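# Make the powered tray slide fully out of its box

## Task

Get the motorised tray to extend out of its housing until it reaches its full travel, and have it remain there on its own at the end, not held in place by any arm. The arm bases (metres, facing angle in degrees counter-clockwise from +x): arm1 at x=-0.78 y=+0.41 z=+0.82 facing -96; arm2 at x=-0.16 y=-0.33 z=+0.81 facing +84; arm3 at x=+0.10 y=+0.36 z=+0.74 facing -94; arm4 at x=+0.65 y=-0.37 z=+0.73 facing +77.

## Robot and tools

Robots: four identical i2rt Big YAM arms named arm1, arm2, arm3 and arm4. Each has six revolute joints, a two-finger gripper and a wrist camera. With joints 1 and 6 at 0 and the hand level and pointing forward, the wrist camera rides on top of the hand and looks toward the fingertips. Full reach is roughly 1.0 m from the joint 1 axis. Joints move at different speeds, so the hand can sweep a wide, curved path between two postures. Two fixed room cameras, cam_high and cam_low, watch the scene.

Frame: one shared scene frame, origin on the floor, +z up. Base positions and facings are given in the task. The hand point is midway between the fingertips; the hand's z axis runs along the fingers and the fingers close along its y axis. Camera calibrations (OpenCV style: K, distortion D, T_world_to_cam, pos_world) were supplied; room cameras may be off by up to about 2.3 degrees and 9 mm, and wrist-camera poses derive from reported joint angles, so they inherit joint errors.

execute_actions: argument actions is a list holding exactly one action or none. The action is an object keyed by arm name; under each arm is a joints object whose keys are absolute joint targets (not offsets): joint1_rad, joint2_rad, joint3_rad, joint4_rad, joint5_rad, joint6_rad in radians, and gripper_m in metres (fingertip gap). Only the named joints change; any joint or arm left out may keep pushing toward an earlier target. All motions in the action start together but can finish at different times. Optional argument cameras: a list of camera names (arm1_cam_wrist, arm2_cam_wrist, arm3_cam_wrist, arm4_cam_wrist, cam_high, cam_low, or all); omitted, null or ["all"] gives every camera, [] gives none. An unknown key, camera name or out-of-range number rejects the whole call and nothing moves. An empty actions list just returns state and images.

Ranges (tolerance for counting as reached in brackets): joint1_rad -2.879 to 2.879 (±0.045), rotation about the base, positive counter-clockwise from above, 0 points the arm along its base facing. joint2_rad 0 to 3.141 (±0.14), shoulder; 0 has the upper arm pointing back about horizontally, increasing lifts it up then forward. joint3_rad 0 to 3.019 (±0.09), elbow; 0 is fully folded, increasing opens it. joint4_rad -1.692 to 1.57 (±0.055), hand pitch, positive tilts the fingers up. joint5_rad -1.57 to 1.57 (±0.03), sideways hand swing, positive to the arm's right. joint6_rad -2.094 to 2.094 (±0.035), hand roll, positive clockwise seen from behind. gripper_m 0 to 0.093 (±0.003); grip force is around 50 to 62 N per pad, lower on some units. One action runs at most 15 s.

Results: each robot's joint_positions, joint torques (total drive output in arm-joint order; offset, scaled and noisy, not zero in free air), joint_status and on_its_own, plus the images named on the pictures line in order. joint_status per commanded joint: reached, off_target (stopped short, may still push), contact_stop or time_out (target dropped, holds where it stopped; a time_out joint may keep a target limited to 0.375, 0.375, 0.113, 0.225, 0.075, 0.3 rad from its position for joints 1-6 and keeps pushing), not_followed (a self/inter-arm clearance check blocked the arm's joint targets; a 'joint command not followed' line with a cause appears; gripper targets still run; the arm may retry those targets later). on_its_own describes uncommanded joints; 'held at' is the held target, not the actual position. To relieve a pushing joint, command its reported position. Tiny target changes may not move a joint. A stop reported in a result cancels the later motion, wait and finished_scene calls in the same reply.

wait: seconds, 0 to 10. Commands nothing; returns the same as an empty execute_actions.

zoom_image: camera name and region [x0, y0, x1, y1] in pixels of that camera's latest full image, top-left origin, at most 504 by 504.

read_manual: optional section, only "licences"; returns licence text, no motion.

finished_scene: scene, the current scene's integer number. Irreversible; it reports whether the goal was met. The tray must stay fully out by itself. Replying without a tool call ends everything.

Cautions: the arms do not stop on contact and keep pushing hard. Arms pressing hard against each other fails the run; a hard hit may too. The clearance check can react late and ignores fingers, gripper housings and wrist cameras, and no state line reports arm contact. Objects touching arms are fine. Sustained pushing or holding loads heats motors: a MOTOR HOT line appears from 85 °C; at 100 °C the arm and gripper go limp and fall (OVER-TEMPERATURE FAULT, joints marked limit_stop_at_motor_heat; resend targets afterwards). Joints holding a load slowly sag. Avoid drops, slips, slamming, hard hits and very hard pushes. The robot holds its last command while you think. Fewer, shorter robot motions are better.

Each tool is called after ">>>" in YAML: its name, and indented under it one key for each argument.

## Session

>>> execute_actions:
  actions: []

Scene clock: 0.00 s.
Joint torques (N m, as the arm reports them, + toward a larger angle): no reading
arm1.joint_positions: joint1_rad=+0.343 joint2_rad=+0.298 joint3_rad=+1.509 joint4_rad=-1.189 joint5_rad=-0.306 joint6_rad=-0.003 gripper_m=+0.094
arm1.joint_status: not commanded
arm1.hand: x=-0.7244 y=+0.3766 z=+1.4909 quat_wxyz=(-0.623, -0.342, -0.607, +0.355) (m; scene frame)
arm2.joint_positions: joint1_rad=+0.048 joint2_rad=+0.279 joint3_rad=+1.681 joint4_rad=-1.278 joint5_rad=-0.287 joint6_rad=+0.558 gripper_m=+0.094
arm2.joint_status: not commanded
arm2.hand: x=-0.2188 y=-0.3484 z=+1.5131 quat_wxyz=(-0.299, +0.400, -0.530, -0.686) (m; scene frame)
arm3.joint_positions: joint1_rad=+0.652 joint2_rad=+0.412 joint3_rad=+1.619 joint4_rad=-1.310 joint5_rad=+0.298 joint6_rad=+0.629 gripper_m=+0.094
arm3.joint_status: not commanded
arm3.hand: x=+0.0893 y=+0.2641 z=+1.4139 quat_wxyz=(-0.631, -0.605, -0.433, +0.220) (m; scene frame)
arm4.joint_positions: joint1_rad=-0.123 joint2_rad=+0.602 joint3_rad=+1.428 joint4_rad=-1.437 joint5_rad=-0.020 joint6_rad=-0.412 gripper_m=+0.094
arm4.joint_status: not commanded
arm4.hand: x=+0.7211 y=-0.1695 z=+1.2731 quat_wxyz=(-0.420, +0.650, -0.606, -0.185) (m; scene frame)
pictures: arm1_cam_wrist, arm2_cam_wrist, arm3_cam_wrist, arm4_cam_wrist, cam_high, cam_low
camera_calibration (this result's frames):
arm1_cam_wrist: T_world_to_cam=[[-0.852478, -0.522724, 0.00637558, -0.431295], [-0.301595, 0.481818, -0.822735, 0.830871], [0.426991, -0.703286, -0.56839, 1.54249], [0, 0, 0, 1]] pos_world=[-0.775714, 0.459037, 1.56307]
arm2_cam_wrist: T_world_to_cam=[[0.839942, 0.247623, -0.482888, 0.998774], [-0.268816, -0.583135, -0.766611, 0.902307], [-0.471419, 0.773716, -0.423234, 0.934509], [0, 0, 0, 1]] pos_world=[-0.155812, -0.444198, 1.56953]
arm3_cam_wrist: T_world_to_cam=[[-0.800393, -0.173354, -0.573863, 0.925397], [0.260207, 0.76193, -0.593089, 0.615215], [0.540058, -0.624028, -0.564736, 1.04282], [0, 0, 0, 1]] pos_world=[0.017414, 0.34242, 1.48485]
arm4_cam_wrist: T_world_to_cam=[[0.939508, -0.0942185, 0.329314, -1.11461], [-0.00458799, -0.9648, -0.262945, 0.180296], [0.342496, 0.245528, -0.906869, 1.0737], [0, 0, 0, 1]] pos_world=[0.680279, -0.194691, 1.38817]
Images, in order (width x height): arm1_cam_wrist 896x504, arm2_cam_wrist 896x504, arm3_cam_wrist 896x504, arm4_cam_wrist 896x504, cam_high 896x504, cam_low 896x504.

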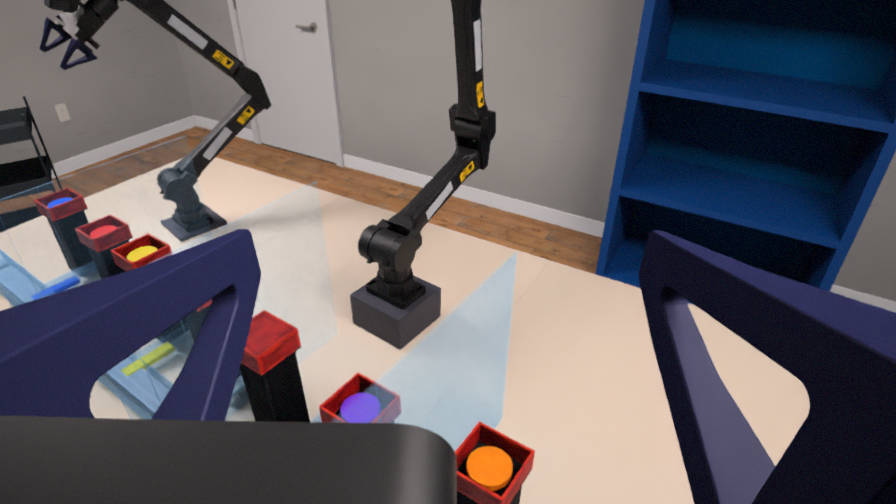

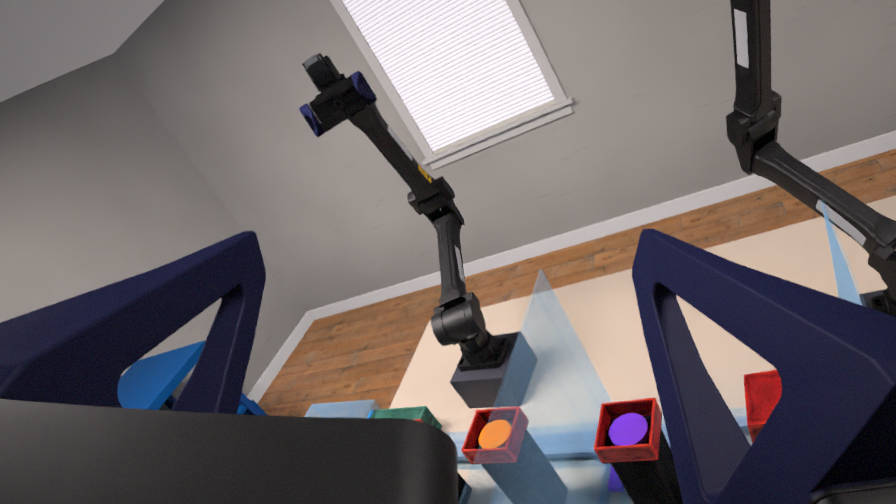

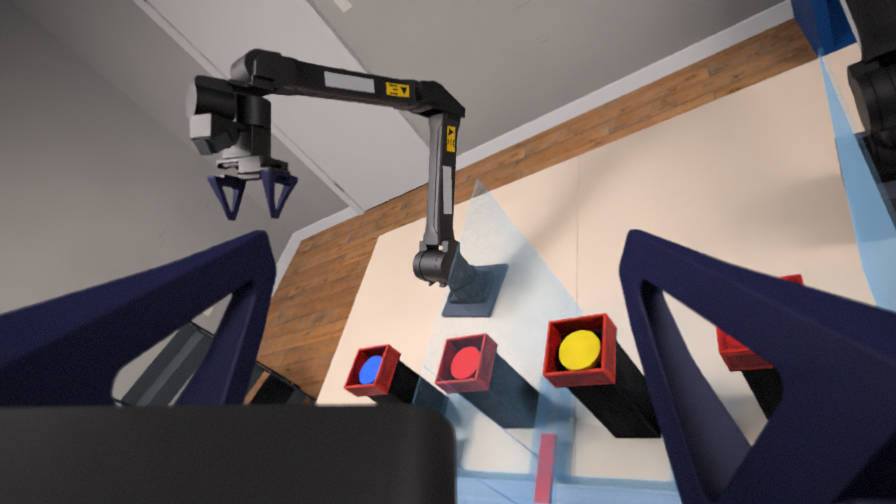

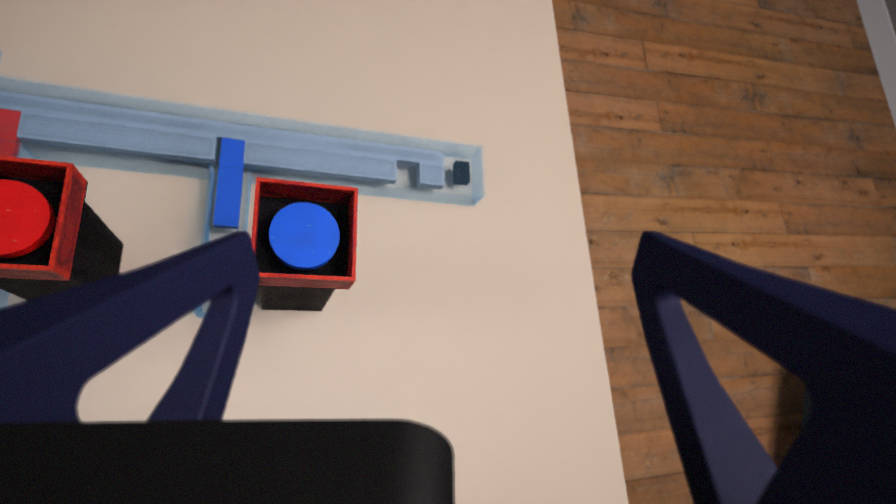

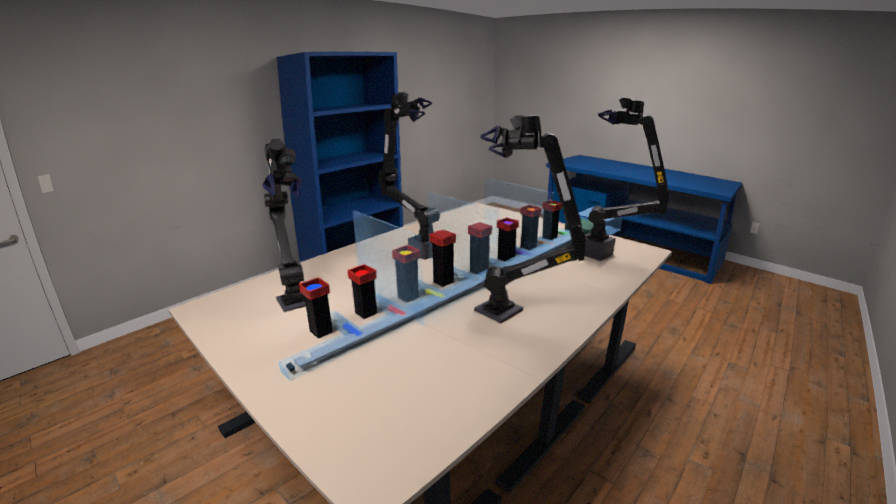

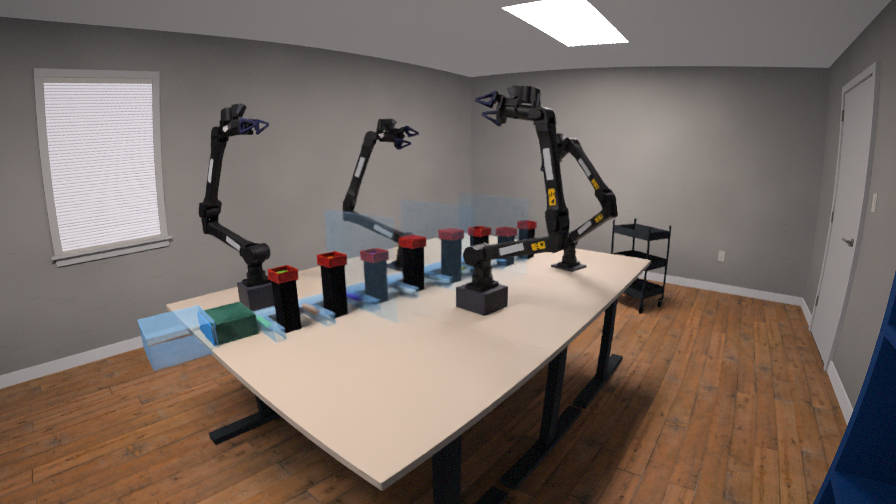

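>>> zoom_image:
  camera: "cam_high"
  region: [260, 150, 660, 400]

>>> zoom_image:
  camera: "cam_low"
  region: [120, 180, 620, 380]

Region (260, 150, 660, 400) of cam_high's 896x504 image, scaled by 1.260, with more detail than that image has; it fills the top 315 rows of this view, and the rest is white.

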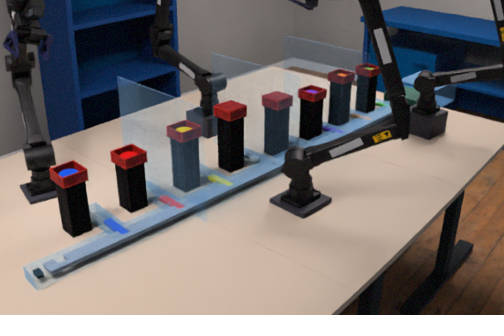

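Region (120, 180, 620, 380) of cam_low's 896x504 image, scaled by 1.008, with more detail than that image has; it fills the top 202 rows of this view, and the rest is white.

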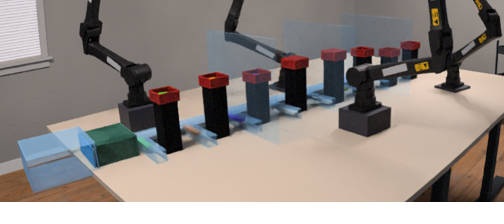

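>>> zoom_image:
  camera: "cam_high"
  region: [290, 220, 490, 340]

>>> zoom_image:
  camera: "cam_high"
  region: [430, 180, 630, 300]

Region (290, 220, 490, 340) of cam_high's 896x504 image, scaled by 2.520, with more detail than that image has; it fills the top 302 rows of this view, and the rest is white.

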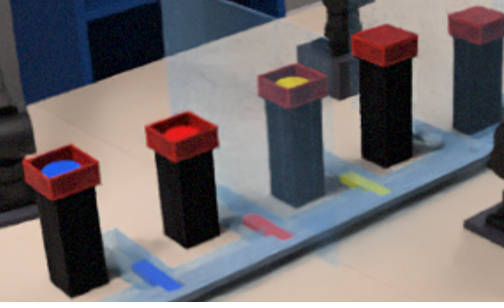

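Region (430, 180, 630, 300) of cam_high's 896x504 image, scaled by 2.520, with more detail than that image has; it fills the top 302 rows of this view, and the rest is white.

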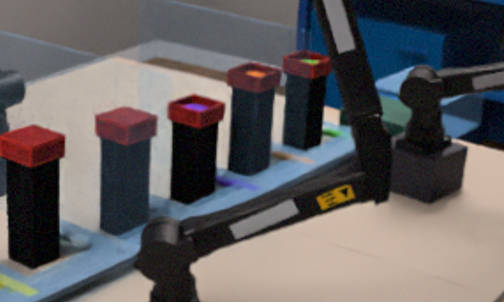

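>>> zoom_image:
  camera: "cam_low"
  region: [240, 220, 440, 340]

>>> zoom_image:
  camera: "cam_low"
  region: [400, 200, 600, 320]

Region (240, 220, 440, 340) of cam_low's 896x504 image, scaled by 2.520, with more detail than that image has; it fills the top 302 rows of this view, and the rest is white.

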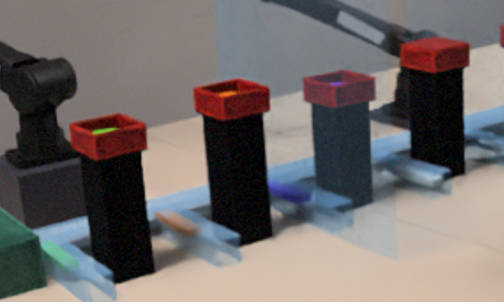

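Region (400, 200, 600, 320) of cam_low's 896x504 image, scaled by 2.520, with more detail than that image has; it fills the top 302 rows of this view, and the rest is white.

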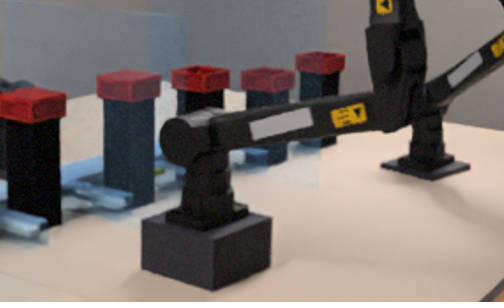

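I'm moving all four arms to hover above their estimated buttons.

>>> execute_actions:
  actions:
    - {"arm1": {"joints": {"joint1_rad": 0.566, "joint2_rad": 1.353, "joint3_rad": 1.171, "joint4_rad": -1.389, "joint5_rad": 0.0, "joint6_rad": 0.0, "gripper_m": 0.0}}, "arm2": {"joints": {"joint1_rad": 0.637, "joint2_rad": 1.506, "joint3_rad": 1.356, "joint4_rad": -1.421, "joint5_rad": 0.0, "joint6_rad": 0.0, "gripper_m": 0.0}}, "arm3": {"joints": {"joint1_rad": 0.516, "joint2_rad": 1.409, "joint3_rad": 1.385, "joint4_rad": -1.546, "joint5_rad": 0.0, "joint6_rad": 0.0, "gripper_m": 0.0}}, "arm4": {"joints": {"joint1_rad": 0.012, "joint2_rad": 1.194, "joint3_rad": 1.215, "joint4_rad": -1.592, "joint5_rad": 0.0, "joint6_rad": 0.0, "gripper_m": 0.0}}}

Scene clock: 9.67 s.
Joint torques (N m, as the arm reports them, + toward a larger angle): arm1=[ 0.82 -7.65  7.86  0.58  0.23 -0.05] | arm2=[  0.1  -14.28  10.64  -0.39   0.09   0.02] | arm3=[ -1.99 -12.44  11.71  -0.02  -0.2   -0.24] | arm4=[ 0.82 -8.58 10.47 -0.52  0.04  0.07]
arm1.joint_positions: joint1_rad=+0.562 joint2_rad=+1.352 joint3_rad=+1.163 joint4_rad=-1.380 joint5_rad=-0.005 joint6_rad=-0.003 gripper_m=+0.001
arm1.joint_status: all done
arm1.hand: x=-0.6166 y=+0.0706 z=+1.0206 quat_wxyz=(-0.006, -0.530, -0.848, -0.002) (m; scene frame)
arm2.joint_positions: joint1_rad=+0.629 joint2_rad=+1.495 joint3_rad=+1.345 joint4_rad=-1.406 joint5_rad=-0.003 joint6_rad=+0.010 gripper_m=+0.000
arm2.joint_status: all done
arm2.hand: x=-0.3871 y=+0.0546 z=+1.0164 quat_wxyz=(-0.006, +0.864, -0.503, -0.004) (m; scene frame)
arm3.joint_positions: joint1_rad=+0.523 joint2_rad=+1.396 joint3_rad=+1.370 joint4_rad=-1.534 joint5_rad=+0.003 joint6_rad=+0.012 gripper_m=+0.001
arm3.joint_status: all done
arm3.hand: x=+0.2730 y=-0.0062 z=+0.9946 quat_wxyz=(-0.005, -0.535, -0.845, -0.004) (m; scene frame)
arm4.joint_positions: joint1_rad=+0.008 joint2_rad=+1.204 joint3_rad=+1.204 joint4_rad=-1.579 joint5_rad=-0.003 joint6_rad=-0.011 gripper_m=+0.000
arm4.joint_status: all done
arm4.hand: x=+0.7257 y=-0.0475 z=+0.9939 quat_wxyz=(+0.006, +0.627, -0.779, +0.006) (m; scene frame)
pictures: arm1_cam_wrist, arm2_cam_wrist, arm3_cam_wrist, arm4_cam_wrist, cam_high, cam_low
camera_calibration (this result's frames):
arm1_cam_wrist: T_world_to_cam=[[-0.898232, -0.439067, -0.0199688, -0.503582], [-0.366658, 0.723499, 0.584902, -0.869937], [-0.242364, 0.5327, -0.810858, 0.761371], [0, 0, 0, 1]] pos_world=[-0.586775, 0.00271025, 1.11614]
arm2_cam_wrist: T_world_to_cam=[[0.86596, 0.499755, 0.0189464, 0.286752], [0.396693, -0.709461, 0.582495, -0.395484], [0.304546, -0.496901, -0.812614, 1.09869], [0, 0, 0, 1]] pos_world=[-0.426031, 0.122053, 1.11774]
arm3_cam_wrist: T_world_to_cam=[[-0.904322, -0.426556, -0.0158775, 0.256774], [-0.353561, 0.727691, 0.587759, -0.482514], [-0.239158, 0.537137, -0.80888, 1.00089], [0, 0, 0, 1]] pos_world=[0.300981, -0.0769676, 1.09728]
arm4_cam_wrist: T_world_to_cam=[[0.977533, -0.210395, 0.012765, -0.734049], [-0.1752, -0.777354, 0.604173, -0.504445], [-0.117192, -0.592836, -0.796751, 0.973363], [0, 0, 0, 1]] pos_world=[0.743249, 0.0304715, 1.08967]
Images, in order (width x height): arm1_cam_wrist 896x504, arm2_cam_wrist 896x504, arm3_cam_wrist 896x504, arm4_cam_wrist 896x504, cam_high 896x504, cam_low 896x504.

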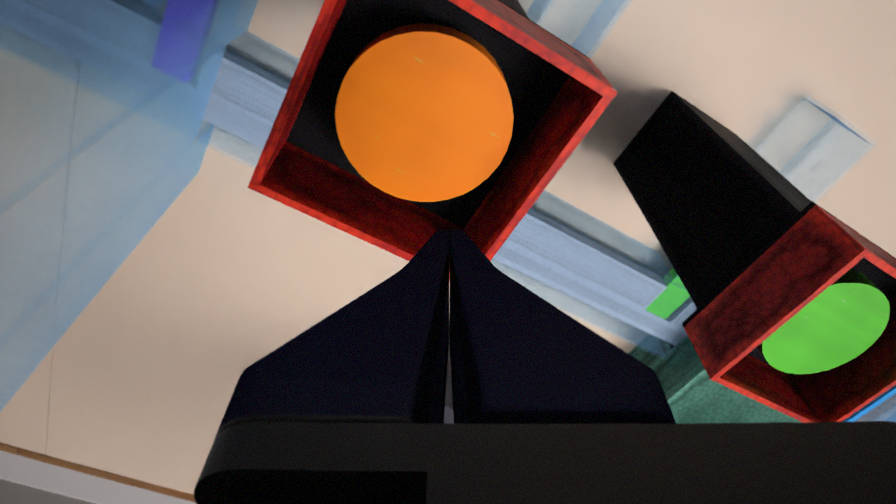

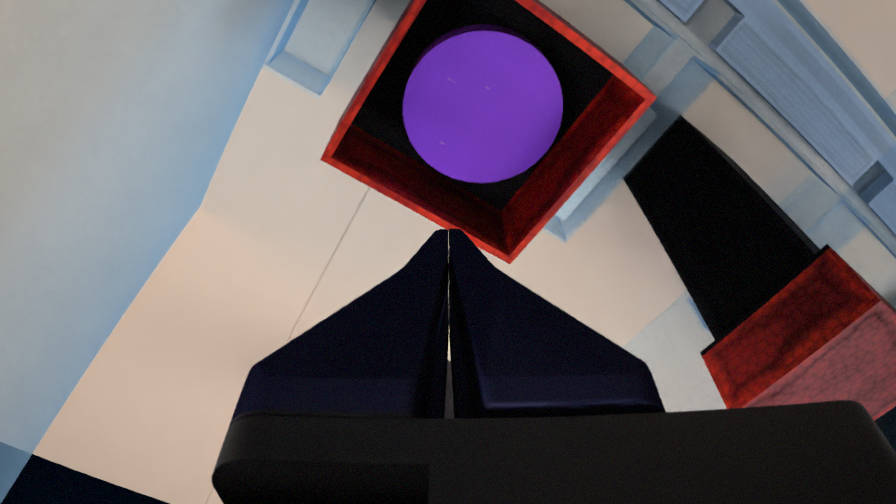

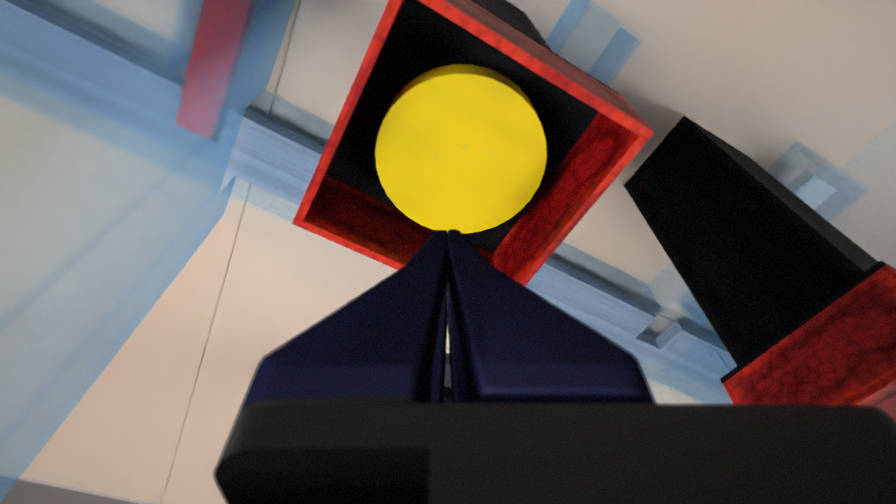

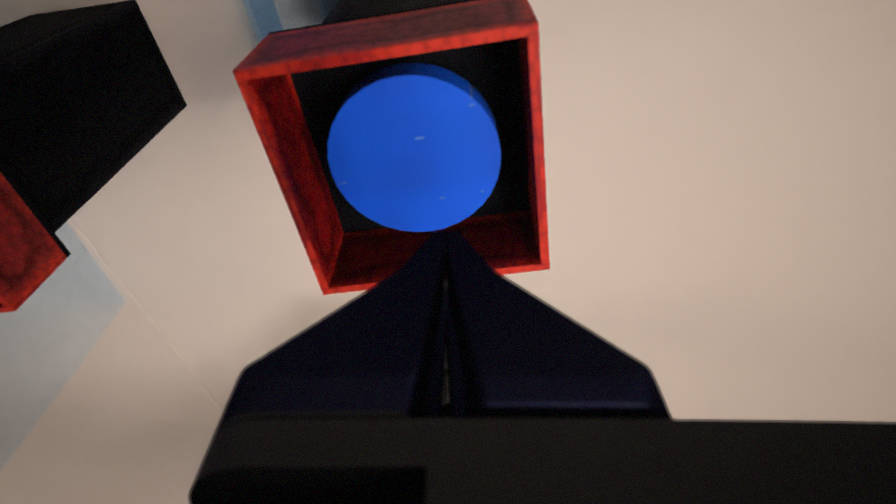

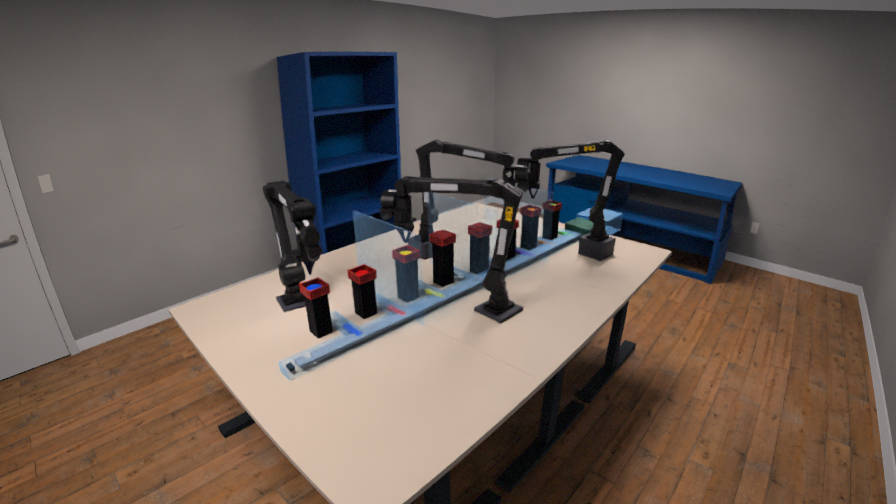

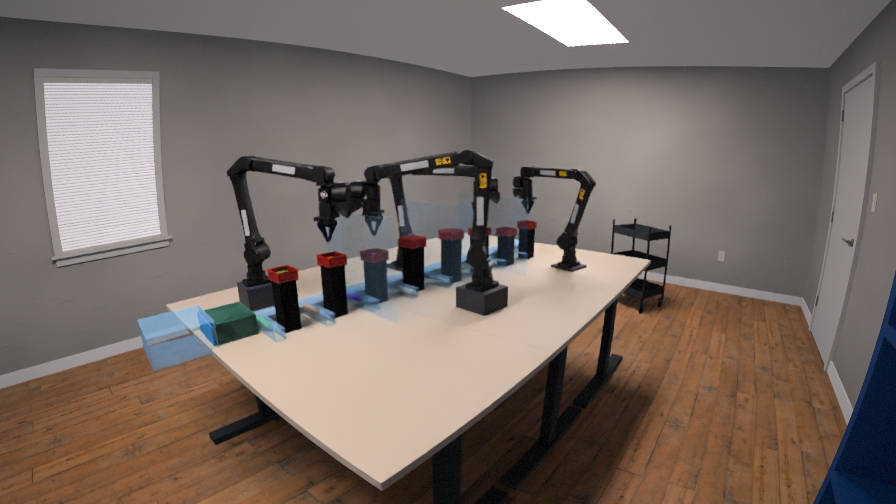

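>>> zoom_image:
  camera: "arm1_cam_wrist"
  region: [300, 0, 560, 240]

Region (300, 0, 560, 240) of arm1_cam_wrist's 896x504 image, scaled by 1.938, with more detail than that image has; it fills the top 465 rows of this view, and the rest is white.

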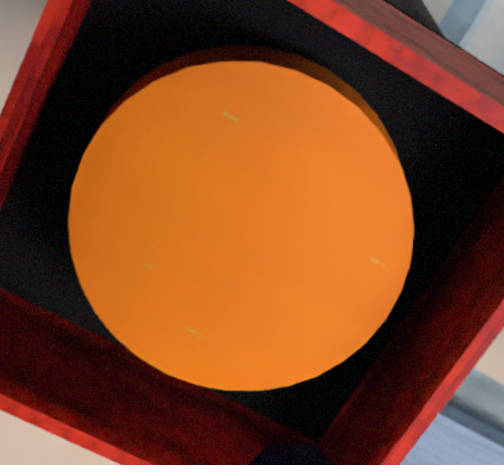

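>>> execute_actions:
  actions:
    - {"arm1": {"joints": {"joint1_rad": 0.589, "joint2_rad": 1.434, "joint3_rad": 1.011, "joint4_rad": -1.147}}, "arm2": {"joints": {"joint1_rad": 0.604, "joint2_rad": 1.604, "joint3_rad": 1.184, "joint4_rad": -1.151}}, "arm3": {"joints": {"joint1_rad": 0.500, "joint2_rad": 1.438, "joint3_rad": 1.222, "joint4_rad": -1.354}}, "arm4": {"joints": {"joint1_rad": 0.040, "joint2_rad": 1.211, "joint3_rad": 0.992, "joint4_rad": -1.352}}}
  cameras: ["arm1_cam_wrist", "arm2_cam_wrist", "arm3_cam_wrist", "arm4_cam_wrist"]

Scene clock: 13.47 s.
Joint torques (N m, as the arm reports them, + toward a larger angle): arm1=[ 0.78 -6.93  5.9   1.91  0.18 -0.05] | arm2=[ -1.14 -13.31   7.86   1.67   0.06   0.01] | arm3=[ -2.22 -10.54   9.62   1.79  -0.17  -0.22] | arm4=[ 0.89 -6.14  7.29  1.06  0.02  0.07]
arm1.joint_positions: joint1_rad=+0.586 joint2_rad=+1.416 joint3_rad=+1.028 joint4_rad=-1.171 joint5_rad=-0.003 joint6_rad=-0.003 gripper_m=+0.000
arm1.joint_status: all done
arm1.hand: x=-0.6053 y=+0.0692 z=+0.9486 quat_wxyz=(-0.010, -0.519, -0.854, +0.002) (m; scene frame)
arm2.joint_positions: joint1_rad=+0.619 joint2_rad=+1.576 joint3_rad=+1.199 joint4_rad=-1.178 joint5_rad=-0.003 joint6_rad=+0.010 gripper_m=+0.000
arm2.joint_status: all done
arm2.hand: x=-0.3867 y=+0.0644 z=+0.9290 quat_wxyz=(-0.006, +0.862, -0.507, -0.004) (m; scene frame)
arm3.joint_positions: joint1_rad=+0.511 joint2_rad=+1.409 joint3_rad=+1.230 joint4_rad=-1.380 joint5_rad=+0.002 joint6_rad=+0.012 gripper_m=+0.001
arm3.joint_status: all done
arm3.hand: x=+0.2687 y=-0.0067 z=+0.9364 quat_wxyz=(-0.005, -0.540, -0.842, -0.005) (m; scene frame)
arm4.joint_positions: joint1_rad=+0.036 joint2_rad=+1.198 joint3_rad=+1.016 joint4_rad=-1.383 joint5_rad=-0.002 joint6_rad=-0.010 gripper_m=+0.000
arm4.joint_status: all done
arm4.hand: x=+0.7160 y=-0.0509 z=+0.9242 quat_wxyz=(+0.000, +0.638, -0.770, +0.002) (m; scene frame)
pictures: arm1_cam_wrist, arm2_cam_wrist, arm3_cam_wrist, arm4_cam_wrist
camera_calibration (this result's frames):
arm1_cam_wrist: T_world_to_cam=[[-0.887194, -0.46102, -0.0186266, -0.488534], [-0.386661, 0.720858, 0.575201, -0.82545], [-0.251752, 0.517518, -0.8178, 0.708476], [0, 0, 0, 1]] pos_world=[-0.574234, 0.0031595, 1.04509]
arm2_cam_wrist: T_world_to_cam=[[0.870696, 0.491456, 0.0189722, 0.285515], [0.390479, -0.714223, 0.580872, -0.338318], [0.299023, -0.498354, -0.813774, 1.03142], [0, 0, 0, 1]] pos_world=[-0.424908, 0.132059, 1.03044]
arm3_cam_wrist: T_world_to_cam=[[-0.909451, -0.415482, -0.0165468, 0.25383], [-0.345053, 0.731887, 0.587606, -0.451544], [-0.232029, 0.540108, -0.808978, 0.951307], [0, 0, 0, 1]] pos_world=[0.295771, -0.0778679, 1.03912]
arm4_cam_wrist: T_world_to_cam=[[0.982988, -0.183201, 0.0131237, -0.727203], [-0.155174, -0.790125, 0.592979, -0.47136], [-0.0982652, -0.584928, -0.805111, 0.909257], [0, 0, 0, 1]] pos_world=[0.731038, 0.0261913, 1.0211]
Images, in order (width x height): arm1_cam_wrist 896x504, arm2_cam_wrist 896x504, arm3_cam_wrist 896x504, arm4_cam_wrist 896x504.

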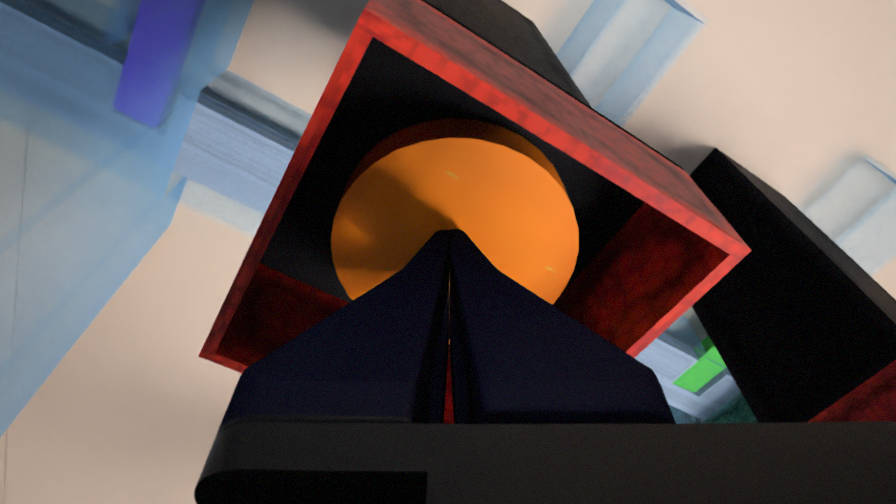

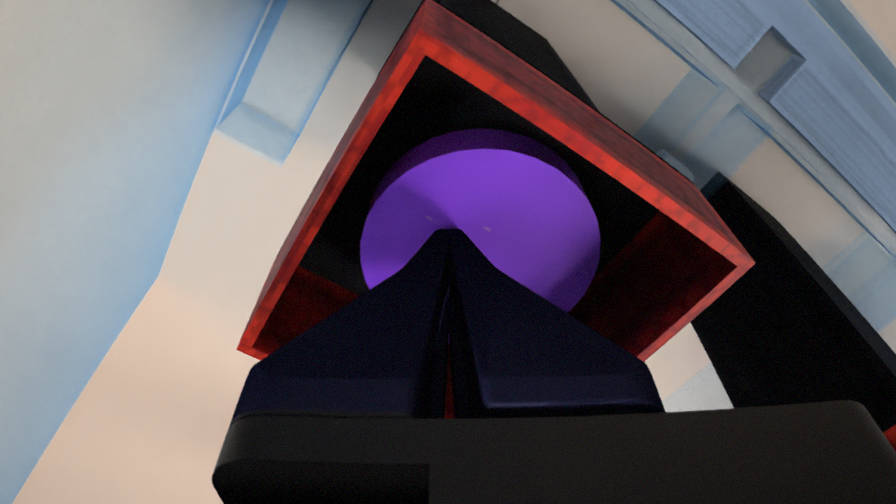

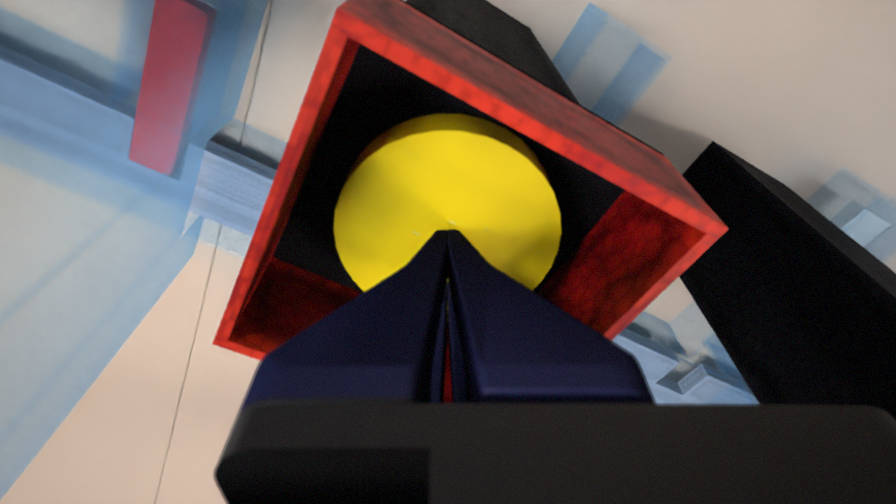

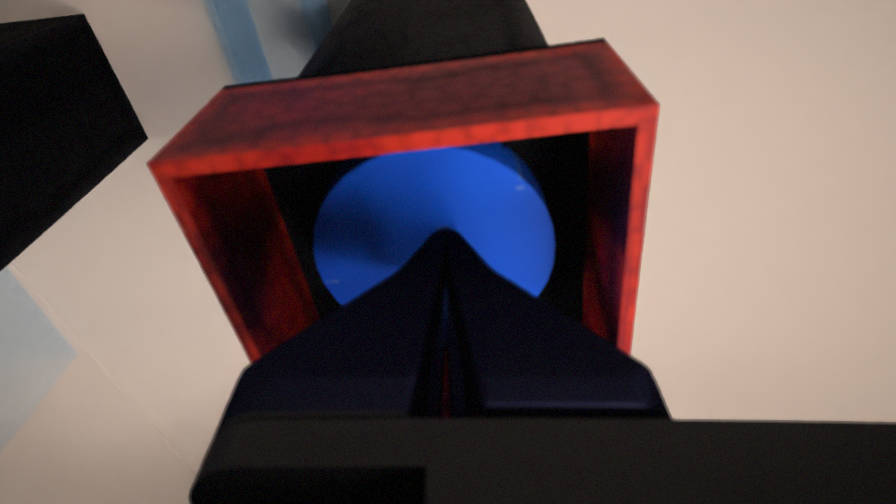

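>>> wait:
  seconds: 8

Scene clock: 21.70 s.
Joint torques (N m, as the arm reports them, + toward a larger angle): arm1=[ 0.84 -6.89  5.88  1.87  0.18 -0.06] | arm2=[ -1.47 -13.57   7.85   1.52   0.05   0.  ] | arm3=[ -2.16 -11.26   9.61   1.81  -0.17  -0.22] | arm4=[ 0.81 -6.16  7.29  1.07  0.02  0.06]
arm1.joint_positions: joint1_rad=+0.586 joint2_rad=+1.416 joint3_rad=+1.028 joint4_rad=-1.171 joint5_rad=-0.003 joint6_rad=-0.003 gripper_m=+0.000
arm1.joint_status: all done
arm1.hand: x=-0.6053 y=+0.0692 z=+0.9486 quat_wxyz=(-0.010, -0.519, -0.854, +0.002) (m; scene frame)
arm2.joint_positions: joint1_rad=+0.619 joint2_rad=+1.576 joint3_rad=+1.199 joint4_rad=-1.178 joint5_rad=-0.003 joint6_rad=+0.010 gripper_m=+0.000
arm2.joint_status: all done
arm2.hand: x=-0.3867 y=+0.0644 z=+0.9290 quat_wxyz=(-0.006, +0.862, -0.507, -0.004) (m; scene frame)
arm3.joint_positions: joint1_rad=+0.511 joint2_rad=+1.409 joint3_rad=+1.230 joint4_rad=-1.380 joint5_rad=+0.002 joint6_rad=+0.012 gripper_m=+0.001
arm3.joint_status: all done
arm3.hand: x=+0.2687 y=-0.0067 z=+0.9364 quat_wxyz=(-0.005, -0.540, -0.842, -0.005) (m; scene frame)
arm4.joint_positions: joint1_rad=+0.036 joint2_rad=+1.198 joint3_rad=+1.016 joint4_rad=-1.383 joint5_rad=-0.002 joint6_rad=-0.010 gripper_m=+0.000
arm4.joint_status: all done
arm4.hand: x=+0.7160 y=-0.0509 z=+0.9242 quat_wxyz=(+0.000, +0.638, -0.770, +0.002) (m; scene frame)
wait: 8.00 s; at rest by 0.03 s
pictures: arm1_cam_wrist, arm2_cam_wrist, arm3_cam_wrist, arm4_cam_wrist, cam_high, cam_low
camera_calibration (this result's frames):
arm1_cam_wrist: T_world_to_cam=[[-0.887194, -0.46102, -0.0186266, -0.488534], [-0.386661, 0.720858, 0.575201, -0.82545], [-0.251752, 0.517518, -0.8178, 0.708476], [0, 0, 0, 1]] pos_world=[-0.574234, 0.0031595, 1.04509]
arm2_cam_wrist: T_world_to_cam=[[0.870696, 0.491456, 0.0189722, 0.285515], [0.390479, -0.714223, 0.580872, -0.338318], [0.299023, -0.498354, -0.813774, 1.03142], [0, 0, 0, 1]] pos_world=[-0.424908, 0.132059, 1.03044]
arm3_cam_wrist: T_world_to_cam=[[-0.909451, -0.415482, -0.0165468, 0.25383], [-0.345053, 0.731887, 0.587606, -0.451544], [-0.232029, 0.540108, -0.808978, 0.951307], [0, 0, 0, 1]] pos_world=[0.295771, -0.0778679, 1.03912]
arm4_cam_wrist: T_world_to_cam=[[0.982988, -0.183201, 0.0131237, -0.727203], [-0.155174, -0.790125, 0.592979, -0.47136], [-0.0982652, -0.584928, -0.805111, 0.909257], [0, 0, 0, 1]] pos_world=[0.731038, 0.0261913, 1.0211]
Images, in order (width x height): arm1_cam_wrist 896x504, arm2_cam_wrist 896x504, arm3_cam_wrist 896x504, arm4_cam_wrist 896x504, cam_high 896x504, cam_low 896x504.

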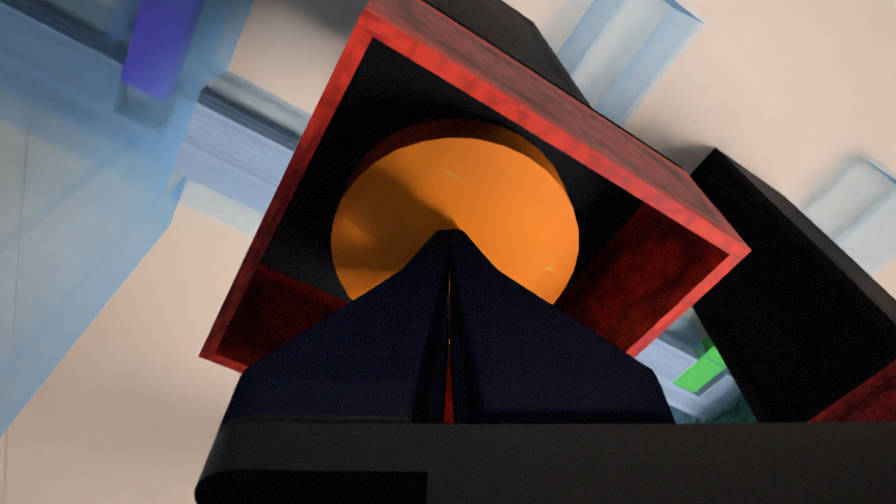

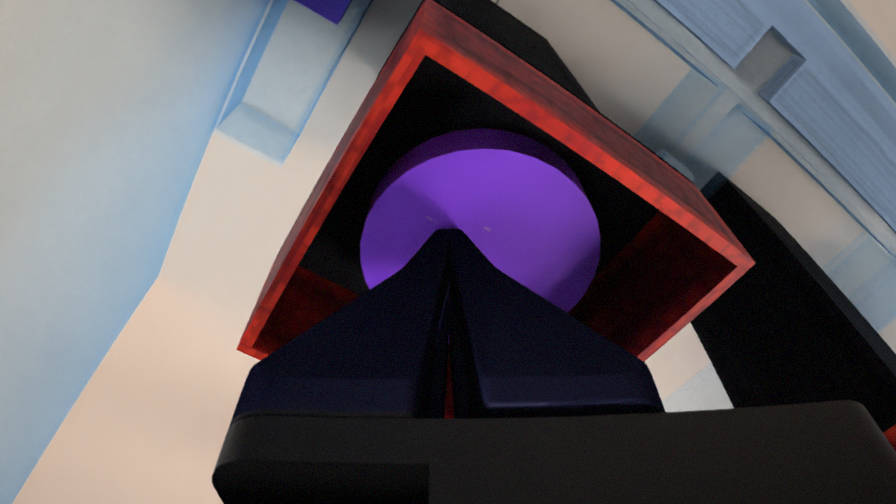

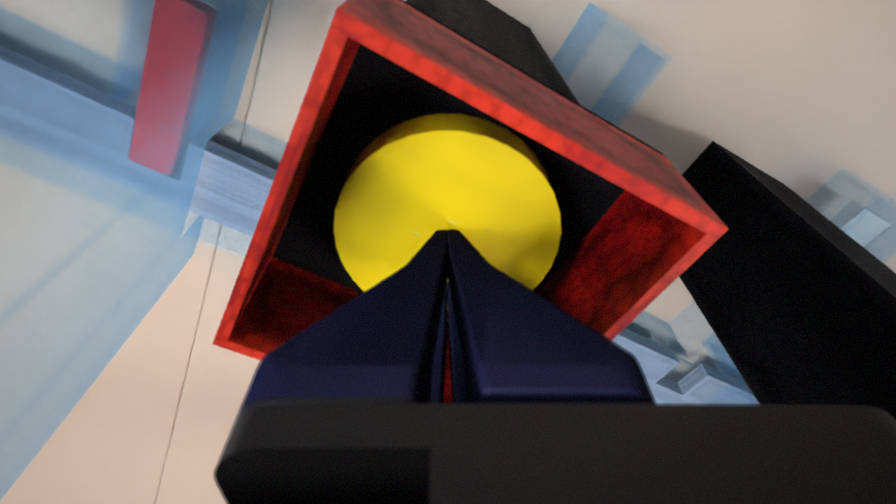

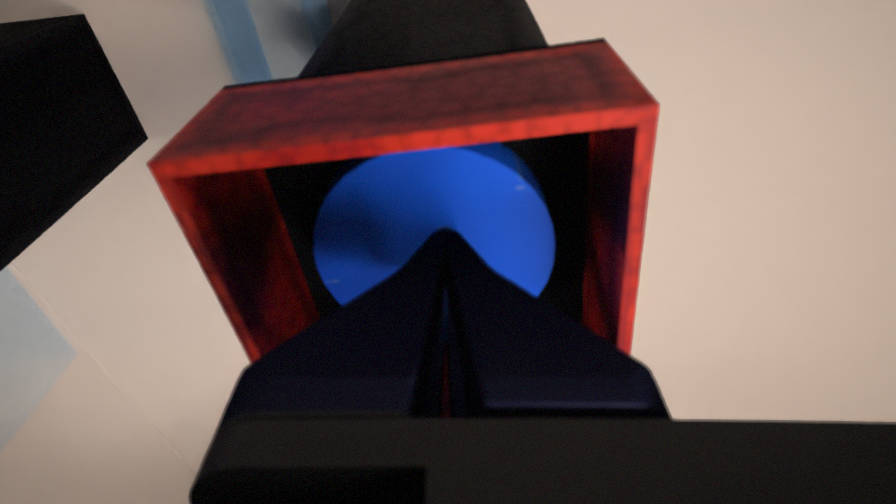

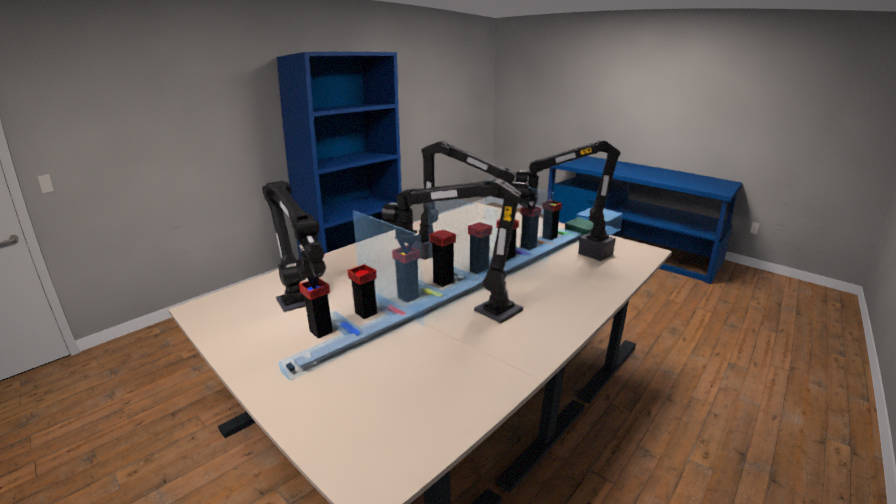

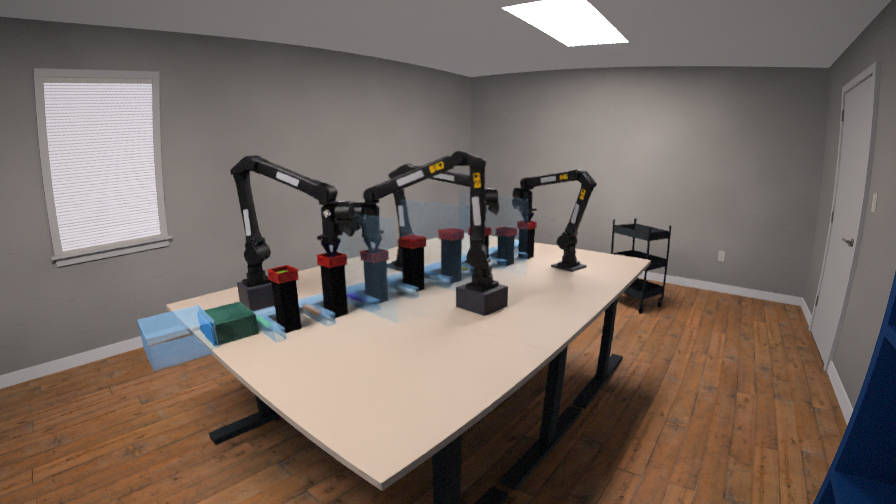

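>>> zoom_image:
  camera: "cam_high"
  region: [290, 240, 490, 360]

>>> zoom_image:
  camera: "cam_low"
  region: [240, 240, 440, 360]

Region (290, 240, 490, 360) of cam_high's 896x504 image, scaled by 2.520, with more detail than that image has; it fills the top 302 rows of this view, and the rest is white.

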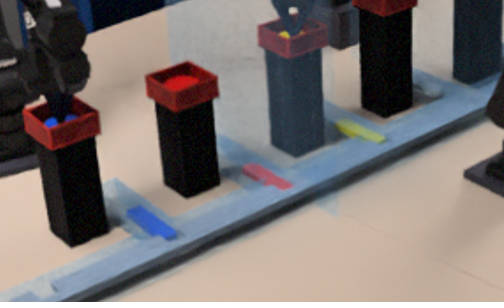

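Region (240, 240, 440, 360) of cam_low's 896x504 image, scaled by 2.520, with more detail than that image has; it fills the top 302 rows of this view, and the rest is white.

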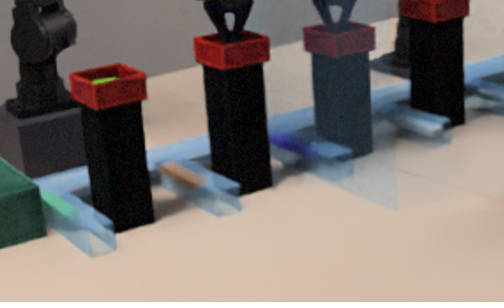

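>>> execute_actions:
  actions: []
  cameras: ["cam_high", "cam_low"]

>>> zoom_image:
  camera: "cam_high"
  region: [290, 240, 490, 360]

>>> zoom_image:
  camera: "cam_low"
  region: [240, 240, 440, 360]

Scene clock: 24.33 s.
Joint torques (N m, as the arm reports them, + toward a larger angle): arm1=[ 0.86 -6.86  5.84  1.85  0.19 -0.05] | arm2=[ -1.29 -13.69   7.92   1.6    0.07  -0.02] | arm3=[ -2.21 -11.23   9.65   1.77  -0.17  -0.22] | arm4=[ 0.85 -6.14  7.28  1.07  0.02  0.06]
arm1.joint_positions: joint1_rad=+0.586 joint2_rad=+1.416 joint3_rad=+1.028 joint4_rad=-1.171 joint5_rad=-0.003 joint6_rad=-0.003 gripper_m=+0.000
arm1.joint_status: all done
arm1.hand: x=-0.6053 y=+0.0692 z=+0.9486 quat_wxyz=(-0.010, -0.519, -0.854, +0.002) (m; scene frame)
arm2.joint_positions: joint1_rad=+0.619 joint2_rad=+1.576 joint3_rad=+1.199 joint4_rad=-1.178 joint5_rad=-0.003 joint6_rad=+0.010 gripper_m=+0.000
arm2.joint_status: all done
arm2.hand: x=-0.3867 y=+0.0644 z=+0.9290 quat_wxyz=(-0.006, +0.862, -0.507, -0.004) (m; scene frame)
arm3.joint_positions: joint1_rad=+0.511 joint2_rad=+1.409 joint3_rad=+1.230 joint4_rad=-1.380 joint5_rad=+0.002 joint6_rad=+0.012 gripper_m=+0.001
arm3.joint_status: all done
arm3.hand: x=+0.2687 y=-0.0067 z=+0.9364 quat_wxyz=(-0.005, -0.540, -0.842, -0.005) (m; scene frame)
arm4.joint_positions: joint1_rad=+0.036 joint2_rad=+1.198 joint3_rad=+1.016 joint4_rad=-1.383 joint5_rad=-0.002 joint6_rad=-0.010 gripper_m=+0.000
arm4.joint_status: all done
arm4.hand: x=+0.7160 y=-0.0509 z=+0.9242 quat_wxyz=(+0.000, +0.638, -0.770, +0.002) (m; scene frame)
pictures: cam_high, cam_low
Images, in order (width x height): cam_high 896x504, cam_low 896x504.

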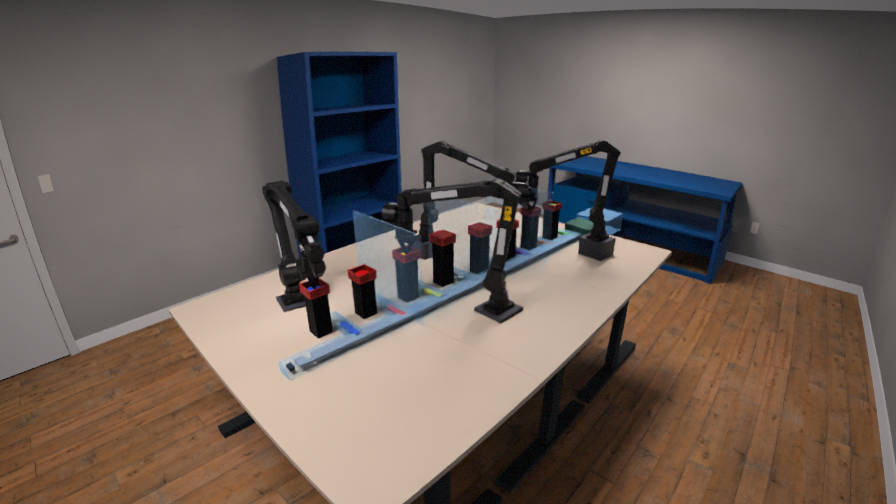

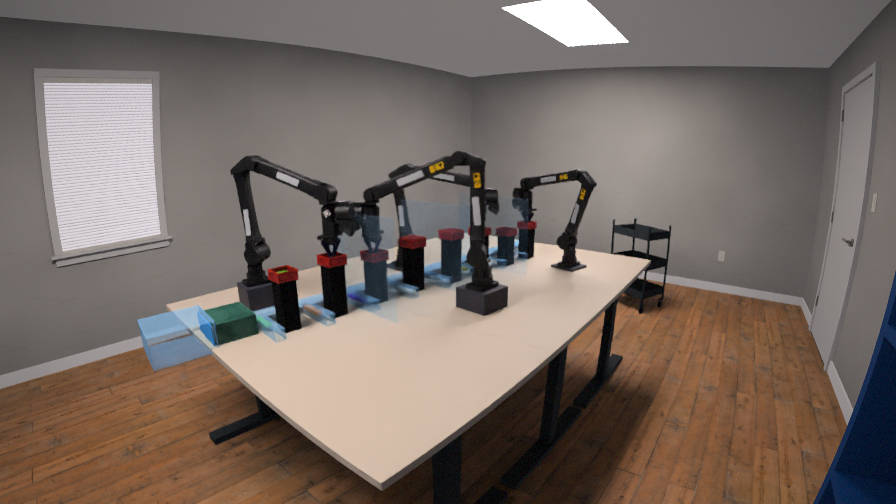

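Region (290, 240, 490, 360) of cam_high's 896x504 image, scaled by 2.520, with more detail than that image has; it fills the top 302 rows of this view, and the rest is white.

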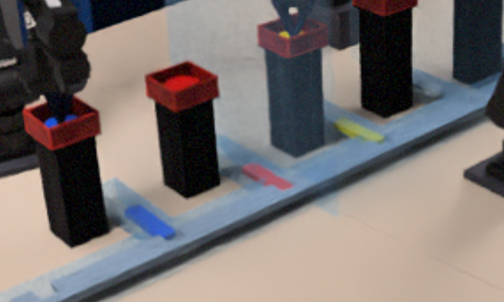

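Region (240, 240, 440, 360) of cam_low's 896x504 image, scaled by 2.520, with more detail than that image has; it fills the top 302 rows of this view, and the rest is white.

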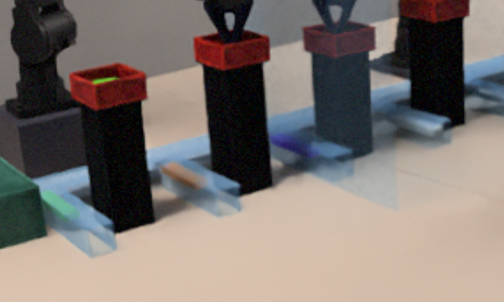

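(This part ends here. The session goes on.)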